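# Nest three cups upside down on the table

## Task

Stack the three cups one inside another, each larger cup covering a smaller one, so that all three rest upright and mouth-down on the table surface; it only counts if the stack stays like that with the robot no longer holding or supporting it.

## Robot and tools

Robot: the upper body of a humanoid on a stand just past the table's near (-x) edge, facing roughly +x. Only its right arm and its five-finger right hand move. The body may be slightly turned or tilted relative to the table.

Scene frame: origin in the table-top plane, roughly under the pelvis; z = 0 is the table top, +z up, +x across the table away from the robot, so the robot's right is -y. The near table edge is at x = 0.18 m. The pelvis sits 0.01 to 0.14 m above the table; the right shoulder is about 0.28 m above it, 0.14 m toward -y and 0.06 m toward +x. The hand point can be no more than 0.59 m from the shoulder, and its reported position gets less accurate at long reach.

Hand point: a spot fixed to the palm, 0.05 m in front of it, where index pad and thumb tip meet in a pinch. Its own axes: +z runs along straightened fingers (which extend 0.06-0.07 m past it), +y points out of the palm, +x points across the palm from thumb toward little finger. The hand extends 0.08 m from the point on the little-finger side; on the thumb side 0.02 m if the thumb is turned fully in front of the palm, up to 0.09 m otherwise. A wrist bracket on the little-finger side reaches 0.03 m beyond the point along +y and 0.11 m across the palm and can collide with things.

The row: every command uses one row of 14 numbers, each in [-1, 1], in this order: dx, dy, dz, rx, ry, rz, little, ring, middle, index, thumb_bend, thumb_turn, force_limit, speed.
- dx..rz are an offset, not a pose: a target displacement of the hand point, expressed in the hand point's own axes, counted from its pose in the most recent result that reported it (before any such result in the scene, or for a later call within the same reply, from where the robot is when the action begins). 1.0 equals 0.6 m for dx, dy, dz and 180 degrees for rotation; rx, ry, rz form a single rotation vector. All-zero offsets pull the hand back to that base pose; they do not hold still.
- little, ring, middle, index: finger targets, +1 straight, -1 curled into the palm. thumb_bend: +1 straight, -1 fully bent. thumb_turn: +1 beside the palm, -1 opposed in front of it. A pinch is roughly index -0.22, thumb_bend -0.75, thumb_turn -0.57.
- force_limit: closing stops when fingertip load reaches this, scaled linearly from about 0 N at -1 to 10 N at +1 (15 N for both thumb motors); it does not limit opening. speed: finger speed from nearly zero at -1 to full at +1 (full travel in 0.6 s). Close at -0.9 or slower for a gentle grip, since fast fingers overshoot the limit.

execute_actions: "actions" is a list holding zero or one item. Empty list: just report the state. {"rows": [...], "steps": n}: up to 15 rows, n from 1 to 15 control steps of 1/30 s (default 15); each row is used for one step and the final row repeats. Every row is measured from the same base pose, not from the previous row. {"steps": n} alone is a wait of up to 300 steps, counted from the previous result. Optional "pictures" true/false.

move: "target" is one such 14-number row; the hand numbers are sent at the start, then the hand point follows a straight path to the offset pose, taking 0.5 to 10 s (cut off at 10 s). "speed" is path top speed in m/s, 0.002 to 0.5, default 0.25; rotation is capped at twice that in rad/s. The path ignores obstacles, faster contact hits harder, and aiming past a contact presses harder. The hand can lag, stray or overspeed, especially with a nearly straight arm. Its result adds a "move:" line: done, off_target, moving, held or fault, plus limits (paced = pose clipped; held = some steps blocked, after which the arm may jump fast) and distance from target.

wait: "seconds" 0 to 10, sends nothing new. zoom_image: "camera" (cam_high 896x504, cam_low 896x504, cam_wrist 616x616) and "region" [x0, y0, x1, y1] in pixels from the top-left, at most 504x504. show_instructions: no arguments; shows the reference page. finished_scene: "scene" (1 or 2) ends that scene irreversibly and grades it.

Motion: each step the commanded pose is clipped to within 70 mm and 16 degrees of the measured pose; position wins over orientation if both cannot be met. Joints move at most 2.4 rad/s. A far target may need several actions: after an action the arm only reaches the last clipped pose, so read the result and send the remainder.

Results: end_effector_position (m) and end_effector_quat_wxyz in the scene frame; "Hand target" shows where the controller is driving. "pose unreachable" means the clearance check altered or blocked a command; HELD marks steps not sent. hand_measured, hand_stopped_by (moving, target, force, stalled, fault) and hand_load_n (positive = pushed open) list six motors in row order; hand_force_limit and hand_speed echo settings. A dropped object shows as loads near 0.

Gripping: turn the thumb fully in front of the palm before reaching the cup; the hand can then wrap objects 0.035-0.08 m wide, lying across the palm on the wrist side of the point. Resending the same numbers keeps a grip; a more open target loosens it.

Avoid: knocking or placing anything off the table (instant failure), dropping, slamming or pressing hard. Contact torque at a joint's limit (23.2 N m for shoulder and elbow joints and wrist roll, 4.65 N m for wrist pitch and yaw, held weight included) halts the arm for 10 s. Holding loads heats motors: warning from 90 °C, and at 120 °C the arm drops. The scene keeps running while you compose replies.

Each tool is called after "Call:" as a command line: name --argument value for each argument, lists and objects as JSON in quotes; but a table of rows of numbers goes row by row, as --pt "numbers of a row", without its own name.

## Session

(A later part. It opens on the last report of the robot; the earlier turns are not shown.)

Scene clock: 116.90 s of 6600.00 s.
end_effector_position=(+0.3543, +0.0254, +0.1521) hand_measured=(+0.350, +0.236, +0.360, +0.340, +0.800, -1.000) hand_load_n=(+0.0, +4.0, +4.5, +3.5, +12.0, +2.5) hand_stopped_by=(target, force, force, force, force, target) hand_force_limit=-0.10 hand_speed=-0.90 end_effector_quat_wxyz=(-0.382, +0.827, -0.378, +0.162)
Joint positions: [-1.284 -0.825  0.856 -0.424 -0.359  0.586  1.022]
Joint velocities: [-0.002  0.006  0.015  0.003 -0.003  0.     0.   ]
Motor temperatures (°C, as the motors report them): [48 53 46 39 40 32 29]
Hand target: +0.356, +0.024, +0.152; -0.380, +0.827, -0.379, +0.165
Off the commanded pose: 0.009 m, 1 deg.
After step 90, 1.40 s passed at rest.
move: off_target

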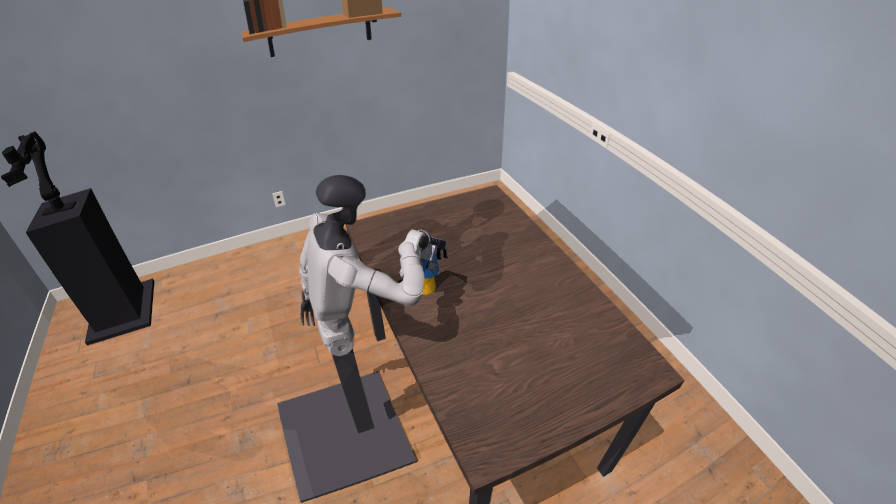

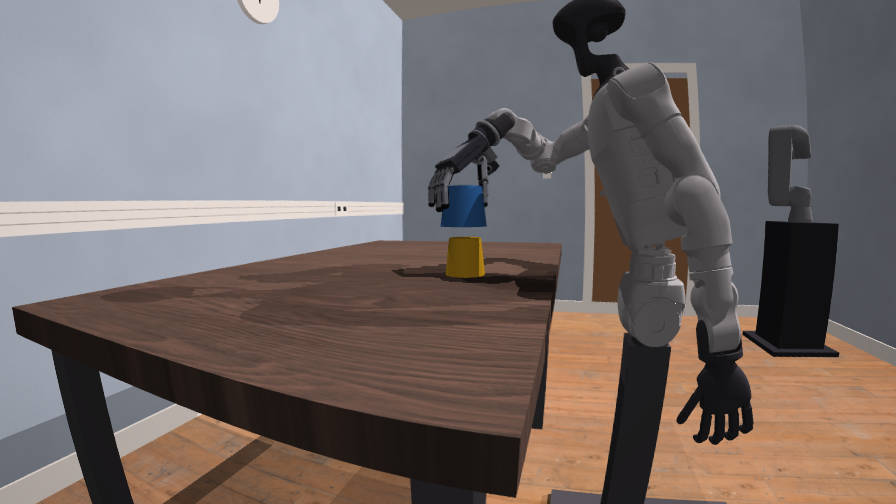

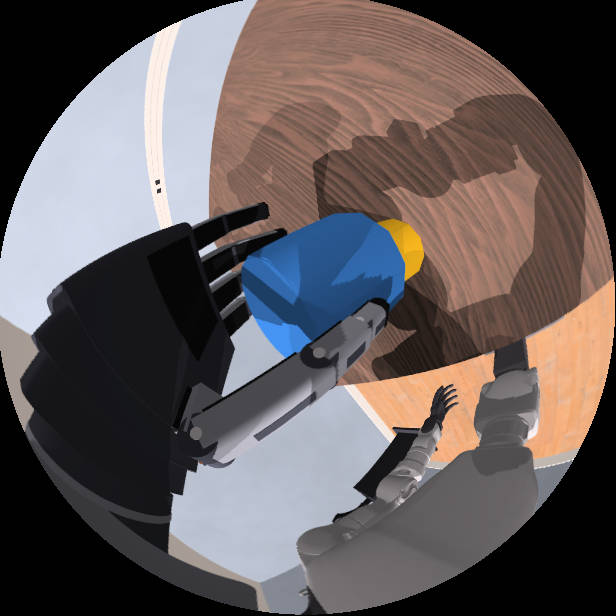

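Call:
move --target '[-0.006,0.05,0.044,0,0,0,0.35,-0.5,-0.5,-0.5,-0.7,-1,-0.1,-0.9]' --speed 0.025

Call:
zoom_image --camera "cam_low" --region '[410,160,530,290]'

Call:
zoom_image --camera "cam_high" --region '[395,240,465,300]'

Scene clock: 123.50 s of 6600.00 s.
end_effector_position=(+0.3525, +0.0292, +0.1127) hand_measured=(+0.350, +0.236, +0.360, +0.340, +0.800, -1.000) hand_load_n=(+0.0, +4.0, +4.5, +3.5, +12.0, +2.5) hand_stopped_by=(target, force, force, force, force, target) hand_force_limit=-0.10 hand_speed=-0.90 end_effector_quat_wxyz=(-0.382, +0.827, -0.380, +0.161)
Joint positions: [-1.201 -0.798  0.961 -0.397 -0.404  0.583  0.882]
Joint velocities: [ 0.006 -0.008 -0.002  0.008  0.     0.    -0.006]
Motor temperatures (°C, as the motors report them): [50 51 46 39 40 32 29]
Hand target: +0.353, +0.029, +0.112; -0.382, +0.827, -0.379, +0.162
Off the commanded pose: 0.001 m, 0 deg.
After step 90, 1.73 s passed at rest.
move: done

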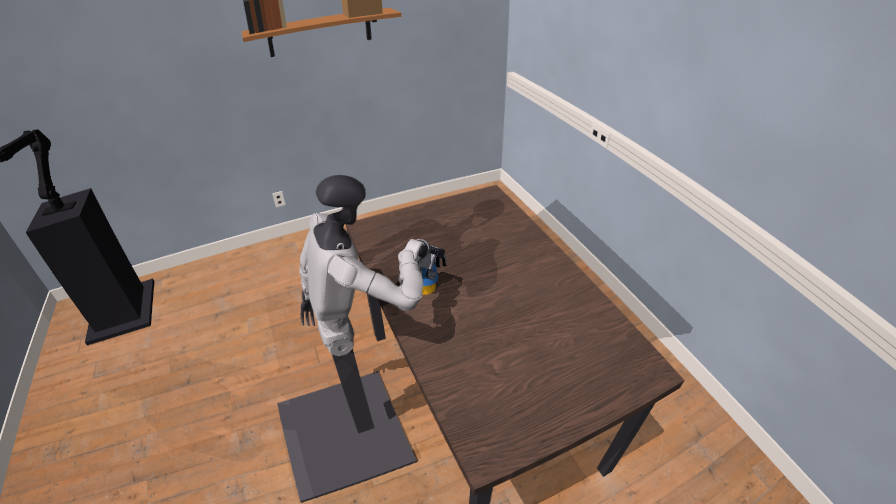

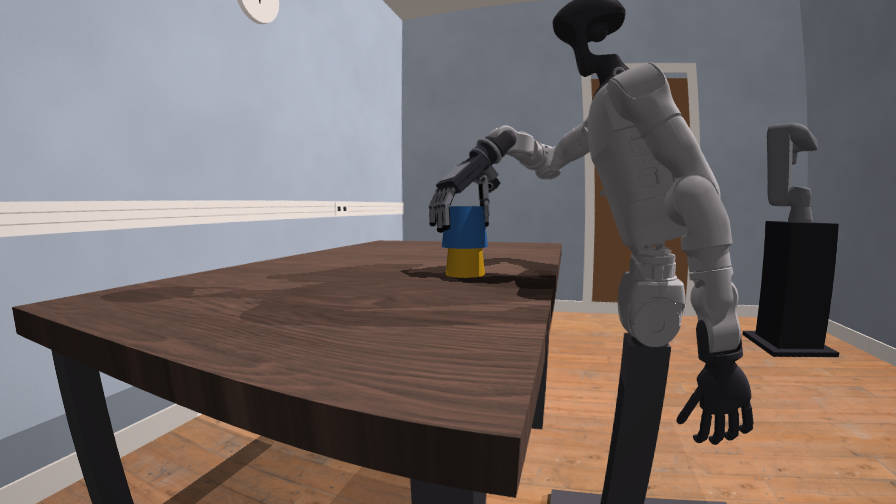

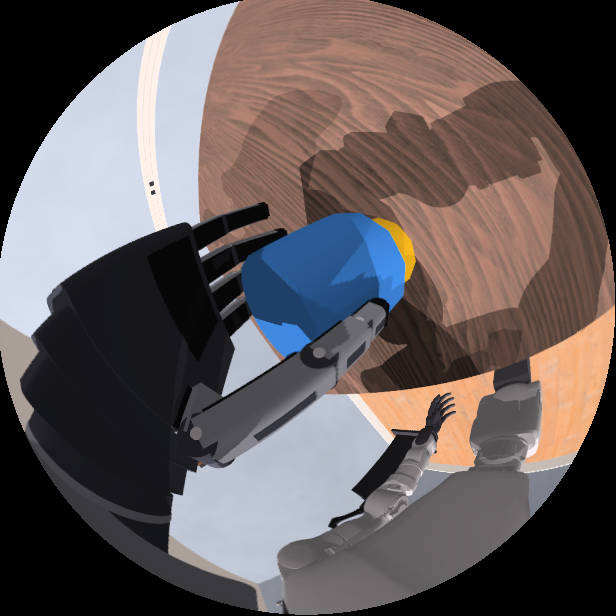

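Region (410, 160, 530, 290) of cam_low's 896x504 image, scaled by 3.877, with more detail than that image has; it fills the left 465 columns of this view, and the rest is white.

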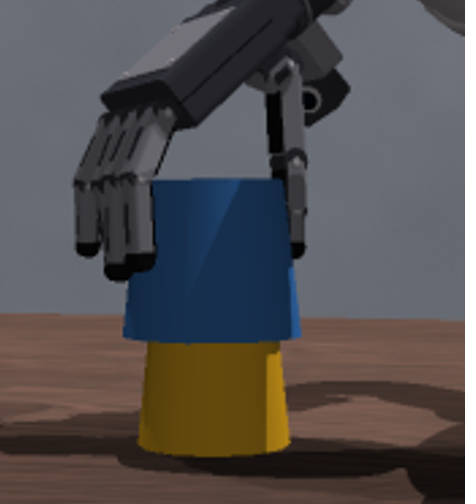

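Region (395, 240, 465, 300) of cam_high's 896x504 image, scaled by 7.200, with more detail than that image has; it fills the top 432 rows of this view, and the rest is white.

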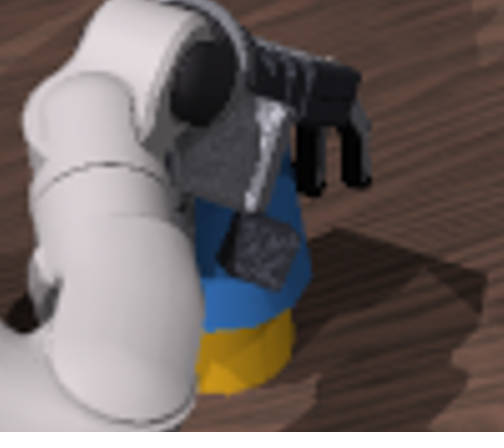

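Call:
move --target '[0,0.0595,0.051,0,0,0,0.35,-0.5,-0.5,-0.5,-0.7,-1,-0.1,-0.9]' --speed 0.02

Call:
zoom_image --camera "cam_low" --region '[410,160,530,290]'

Scene clock: 128.37 s of 6600.00 s.
end_effector_position=(+0.3534, +0.0300, +0.0665) hand_measured=(+0.350, +0.236, +0.360, +0.340, +0.800, -1.000) hand_load_n=(+0.0, +4.0, +4.5, +3.5, +12.0, +2.5) hand_stopped_by=(target, force, force, force, force, target) hand_force_limit=-0.10 hand_speed=-0.90 end_effector_quat_wxyz=(-0.382, +0.826, -0.383, +0.160)
Joint positions: [-1.125 -0.764  1.079 -0.295 -0.427  0.538  0.699]
Joint velocities: [-0.003  0.008  0.003  0.002 -0.002  0.    -0.006]
Motor temperatures (°C, as the motors report them): [51 50 46 39 40 32 29]
Hand target: +0.353, +0.030, +0.066; -0.382, +0.826, -0.382, +0.161
Off the commanded pose: 0.002 m, 0 deg.
move: done

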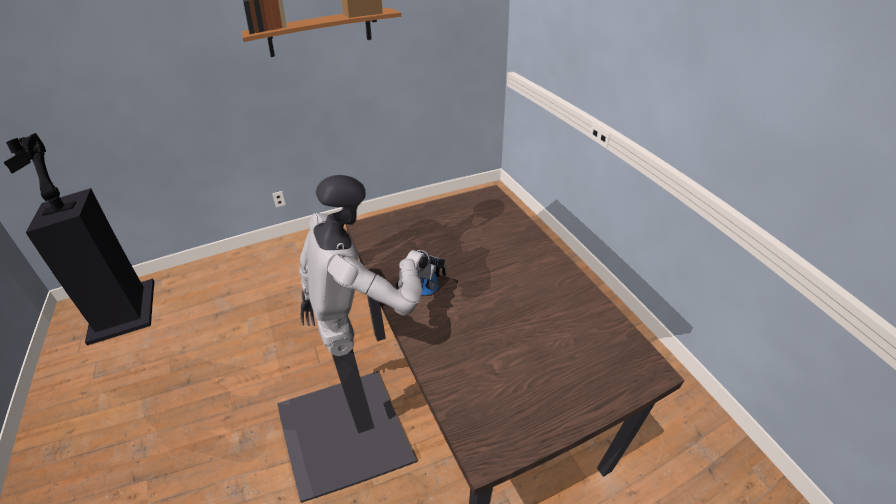

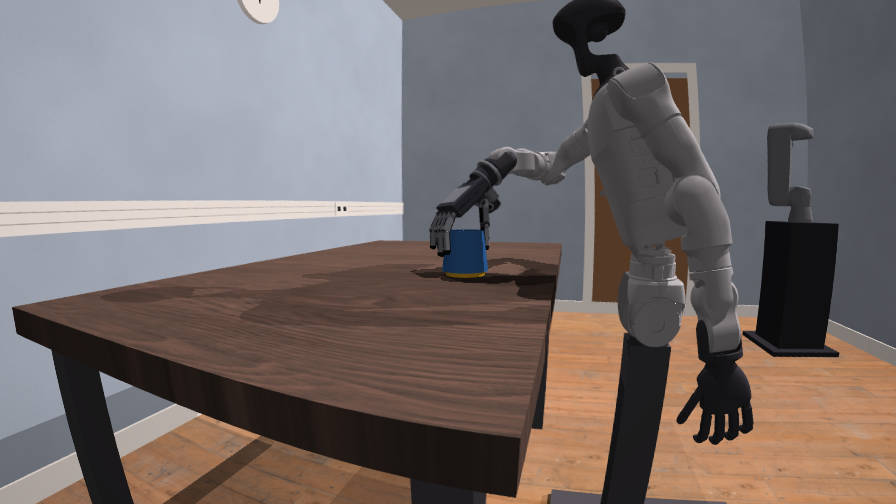

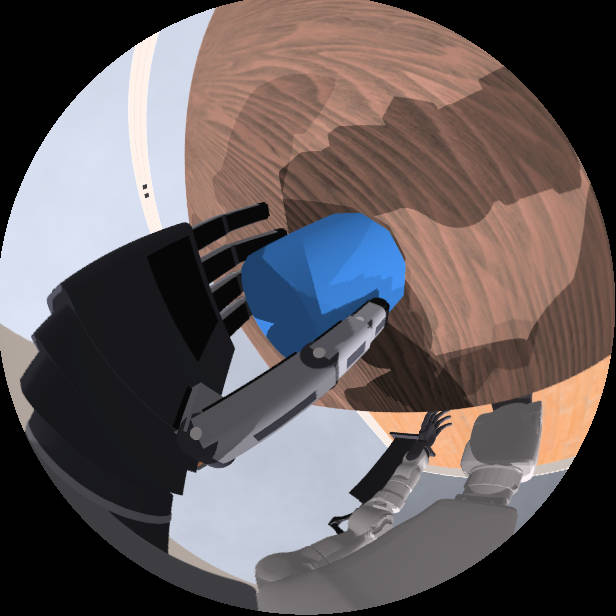

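Region (410, 160, 530, 290) of cam_low's 896x504 image, scaled by 3.877, with more detail than that image has; it fills the left 465 columns of this view, and the rest is white.

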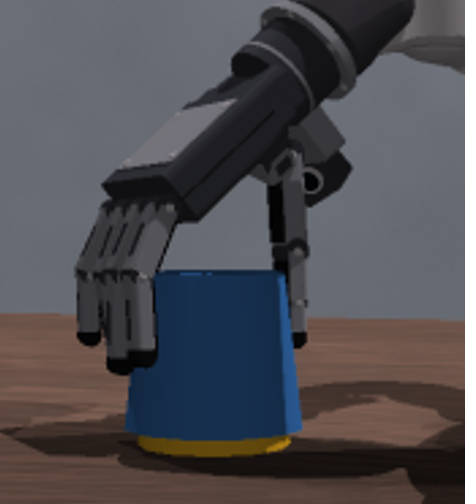

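About 9 mm left.

Call:
move --target '[0,0.0105,0.009,0,0,0,0.35,-0.5,-0.5,-0.5,-0.7,-1,-0.1,-0.9]' --speed 0.01

Call:
zoom_image --camera "cam_low" --region '[410,160,530,290]'

Scene clock: 131.83 s of 6600.00 s.
end_effector_position=(+0.3538, +0.0301, +0.0594) hand_measured=(+0.350, +0.236, +0.360, +0.340, +0.800, -1.000) hand_load_n=(+0.0, +4.0, +4.5, +3.5, +11.5, +3.0) hand_stopped_by=(target, force, force, force, force, target) hand_force_limit=-0.10 hand_speed=-0.90 end_effector_quat_wxyz=(-0.382, +0.825, -0.384, +0.160)
Joint positions: [-1.116 -0.757  1.098 -0.273 -0.427  0.53   0.668]
Joint velocities: [-0.002  0.006  0.009  0.003  0.     0.    -0.004]
Motor temperatures (°C, as the motors report them): [51 49 46 39 40 32 29]
Hand target: +0.354, +0.030, +0.058; -0.382, +0.826, -0.383, +0.160
Off the commanded pose: 0.001 m, 0 deg.
move: done

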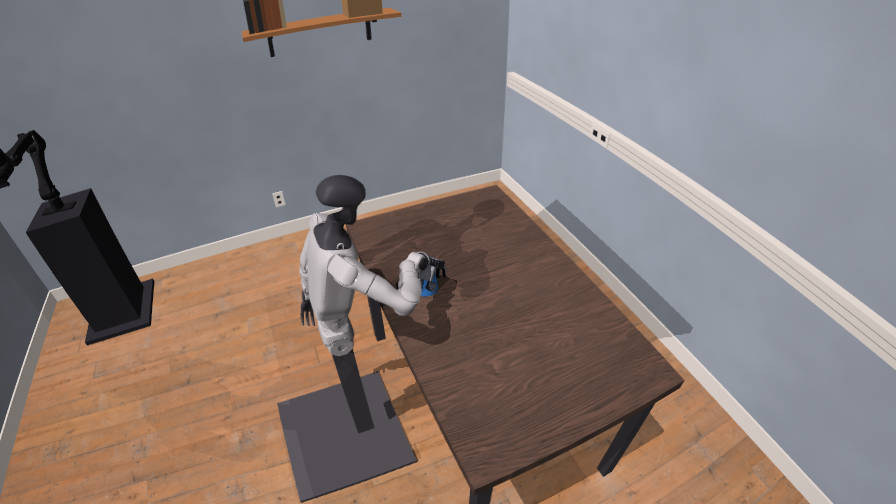

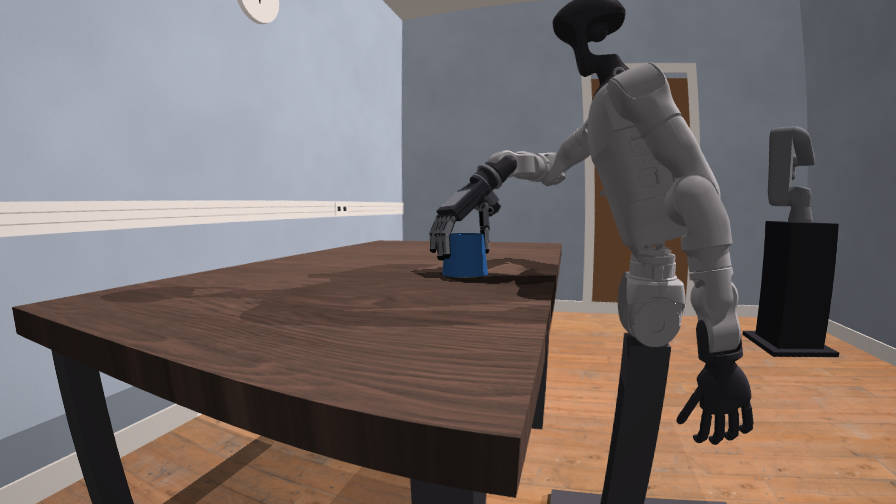

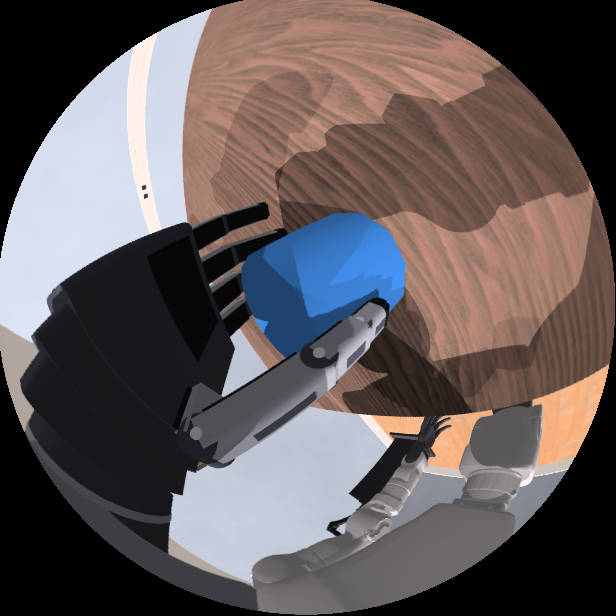

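Region (410, 160, 530, 290) of cam_low's 896x504 image, scaled by 3.877, with more detail than that image has; it fills the left 465 columns of this view, and the rest is white.

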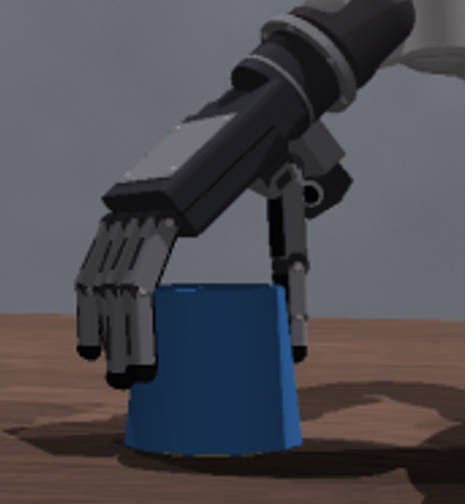

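Call:
move --target '[0,0.003,0.0025,0,0,0,0.35,-0.5,-0.5,-0.5,-0.7,-1,-0.1,-0.9]' --speed 0.01

Call:
move --target '[0,0,0,0,0,0,0.75,0.75,0.75,0.75,1,-1,-0.1,-0.5]' --speed 0.01

Call:
move --target '[0,-0.1,-0.09,0,0,0,0.75,0.75,0.75,0.75,1,-1,-0.1,-0.5]' --speed 0.06

Call:
zoom_image --camera "cam_low" --region '[410,160,530,290]'

Scene clock: 137.10 s of 6600.00 s.
end_effector_position=(+0.3545, +0.0302, +0.0587) hand_measured=(+0.350, +0.236, +0.360, +0.340, +0.800, -1.000) hand_load_n=(+0.0, +4.0, +4.5, +3.5, +11.5, +3.0) hand_stopped_by=(target, force, force, force, force, target) hand_force_limit=-0.10 hand_speed=-0.90 end_effector_quat_wxyz=(-0.383, +0.825, -0.384, +0.161)
Joint positions: [-1.115 -0.756  1.1   -0.269 -0.427  0.529  0.661]
Joint velocities: [ 0.002  0.006 -0.008 -0.018 -0.006  0.     0.   ]
Motor temperatures (°C, as the motors report them): [52 48 46 39 40 32 29]
Hand target: +0.354, +0.030, +0.057; -0.382, +0.825, -0.384, +0.160
Off the commanded pose: 0.002 m, 0 deg.
After step 90, 1.57 s passed at rest.
move: done

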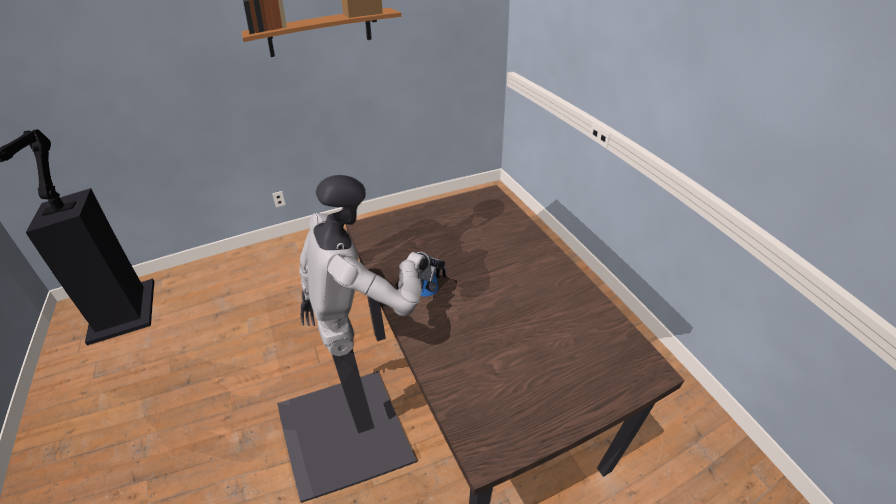

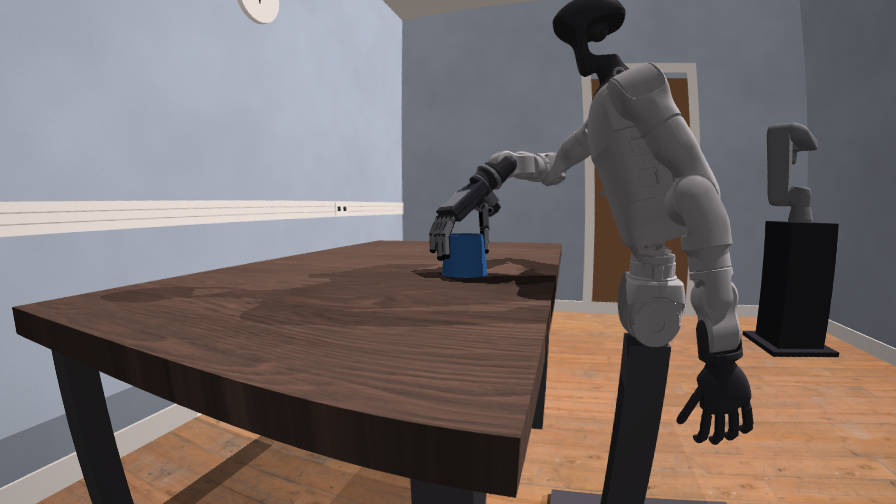

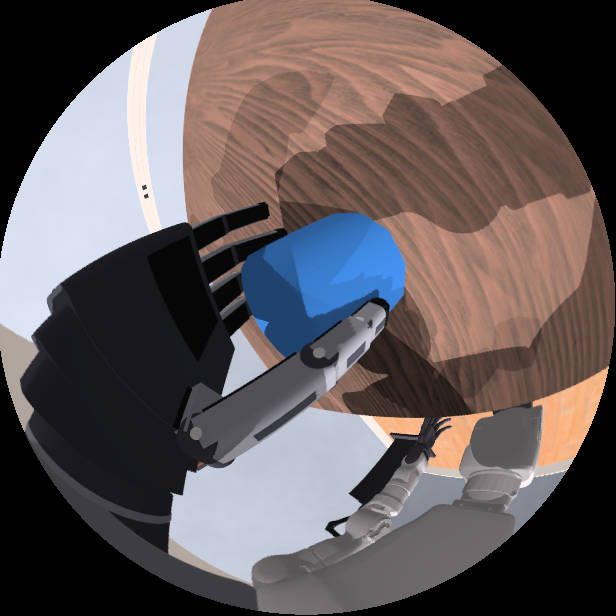

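Scene clock: 138.00 s of 6600.00 s.
end_effector_position=(+0.3545, +0.0302, +0.0587) hand_measured=(+0.750, +0.750, +0.750, +0.750, +1.000, -1.000) hand_load_n=(+0.0, +0.0, +0.0, +0.0, +0.0, +0.0) hand_stopped_by=(target, target, target, target, target, target) hand_force_limit=-0.10 hand_speed=-0.50 end_effector_quat_wxyz=(-0.383, +0.825, -0.384, +0.161)
Joint positions: [-1.115 -0.756  1.1   -0.269 -0.427  0.529  0.661]
Joint velocities: [ 0.006  0.012 -0.008 -0.008  0.     0.     0.   ]
Motor temperatures (°C, as the motors report them): [52 48 46 39 40 32 29]
Hand target: +0.355, +0.030, +0.059; -0.383, +0.825, -0.384, +0.161
Off the commanded pose: 0.000 m, 0 deg.
move: done

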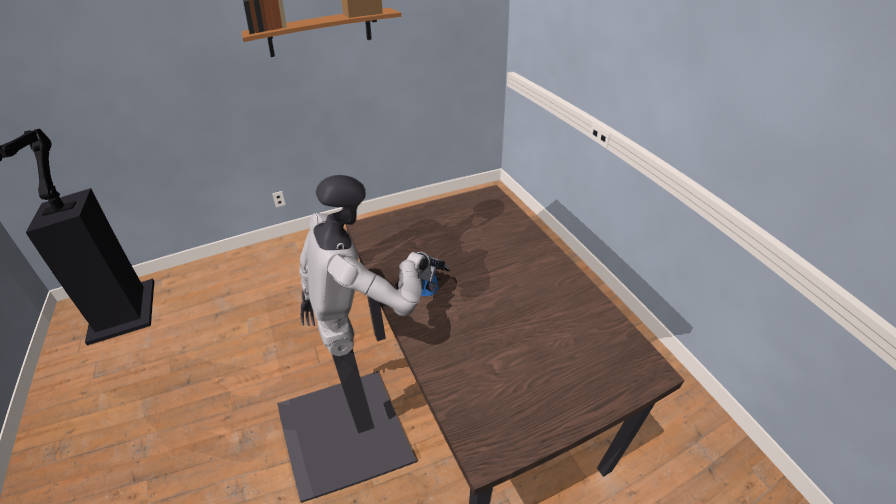

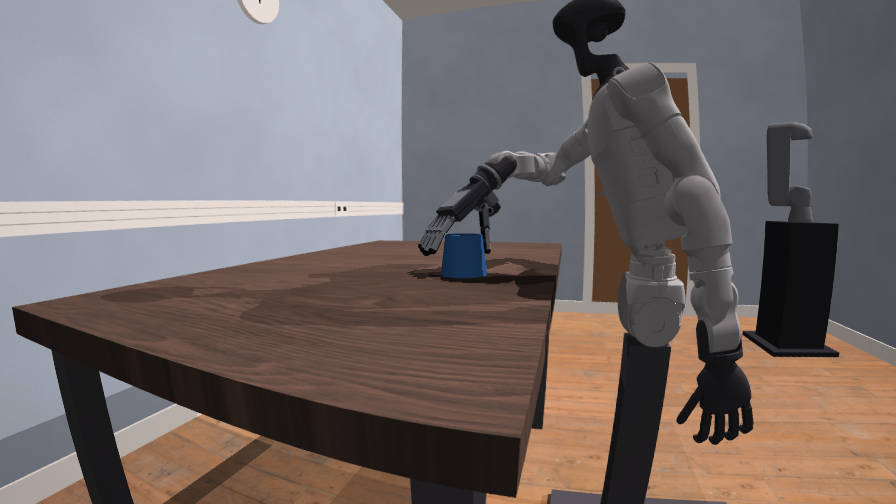

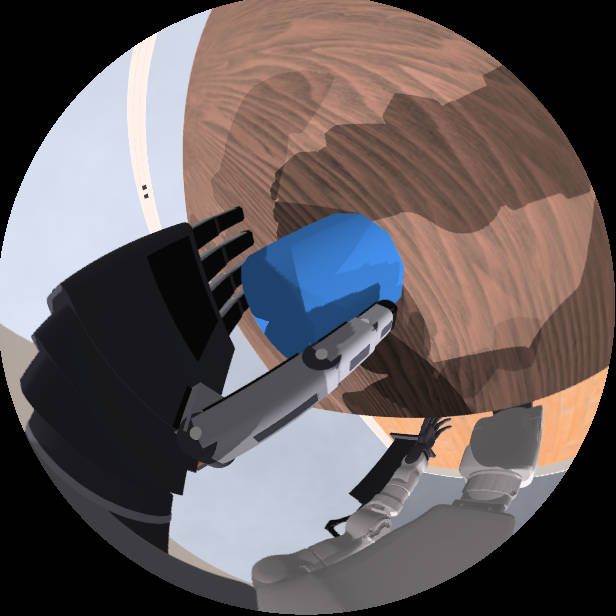

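Scene clock: 139.67 s of 6600.00 s.
end_effector_position=(+0.3524, +0.0268, +0.1391) hand_measured=(+0.750, +0.750, +0.750, +0.750, +1.000, -1.000) hand_load_n=(+0.0, +0.0, +0.0, +0.0, +0.0, +0.0) hand_stopped_by=(target, target, target, target, target, target) hand_force_limit=-0.10 hand_speed=-0.50 end_effector_quat_wxyz=(-0.383, +0.826, -0.381, +0.163)
Joint positions: [-1.282 -0.842  0.931 -0.443 -0.337  0.622  0.936]
Joint velocities: [ 0.002  0.008  0.006 -0.015  0.     0.     0.007]
Motor temperatures (°C, as the motors report them): [52 48 46 39 40 32 29]
Hand target: +0.352, +0.027, +0.139; -0.383, +0.826, -0.382, +0.161
Off the commanded pose: 0.003 m, 0 deg.
move: done

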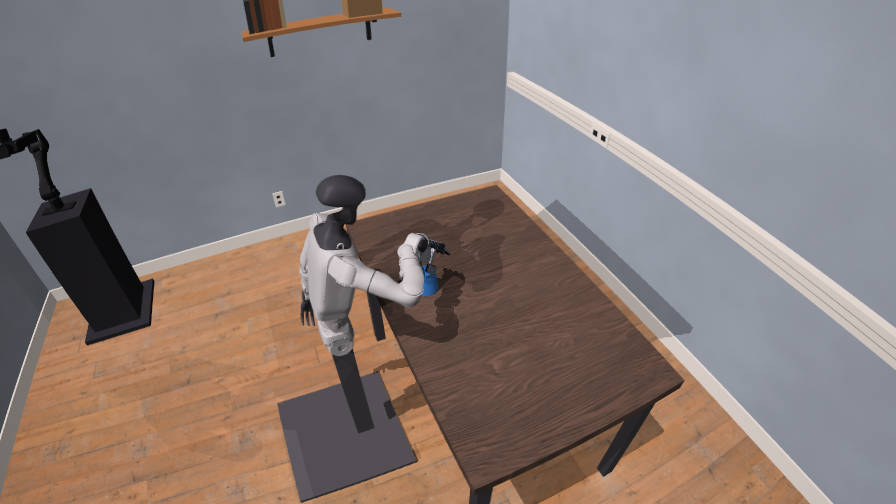

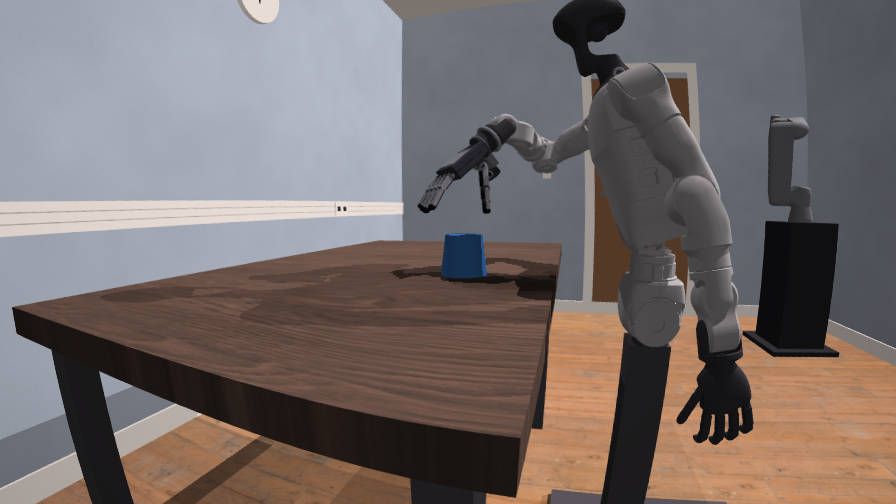

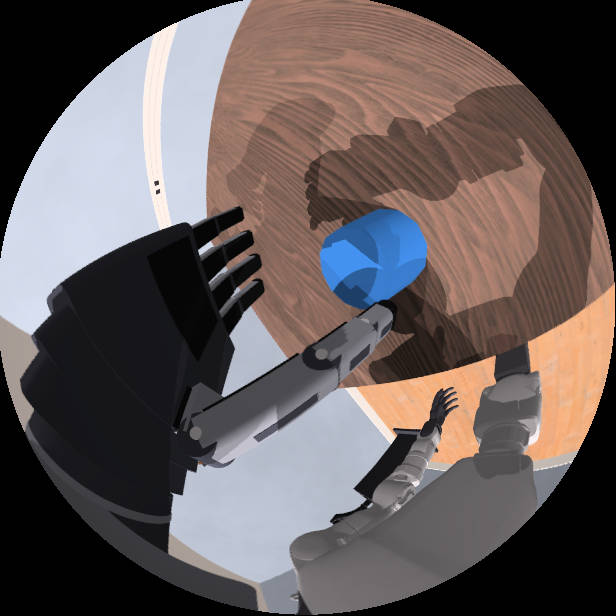

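Region (410, 160, 530, 290) of cam_low's 896x504 image, scaled by 3.877, with more detail than that image has; it fills the left 465 columns of this view, and the rest is white.

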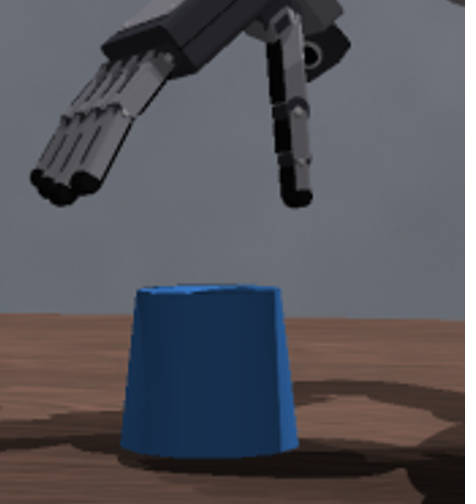

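Call:
finished_scene --scene 2

The scene is finished: the task was done.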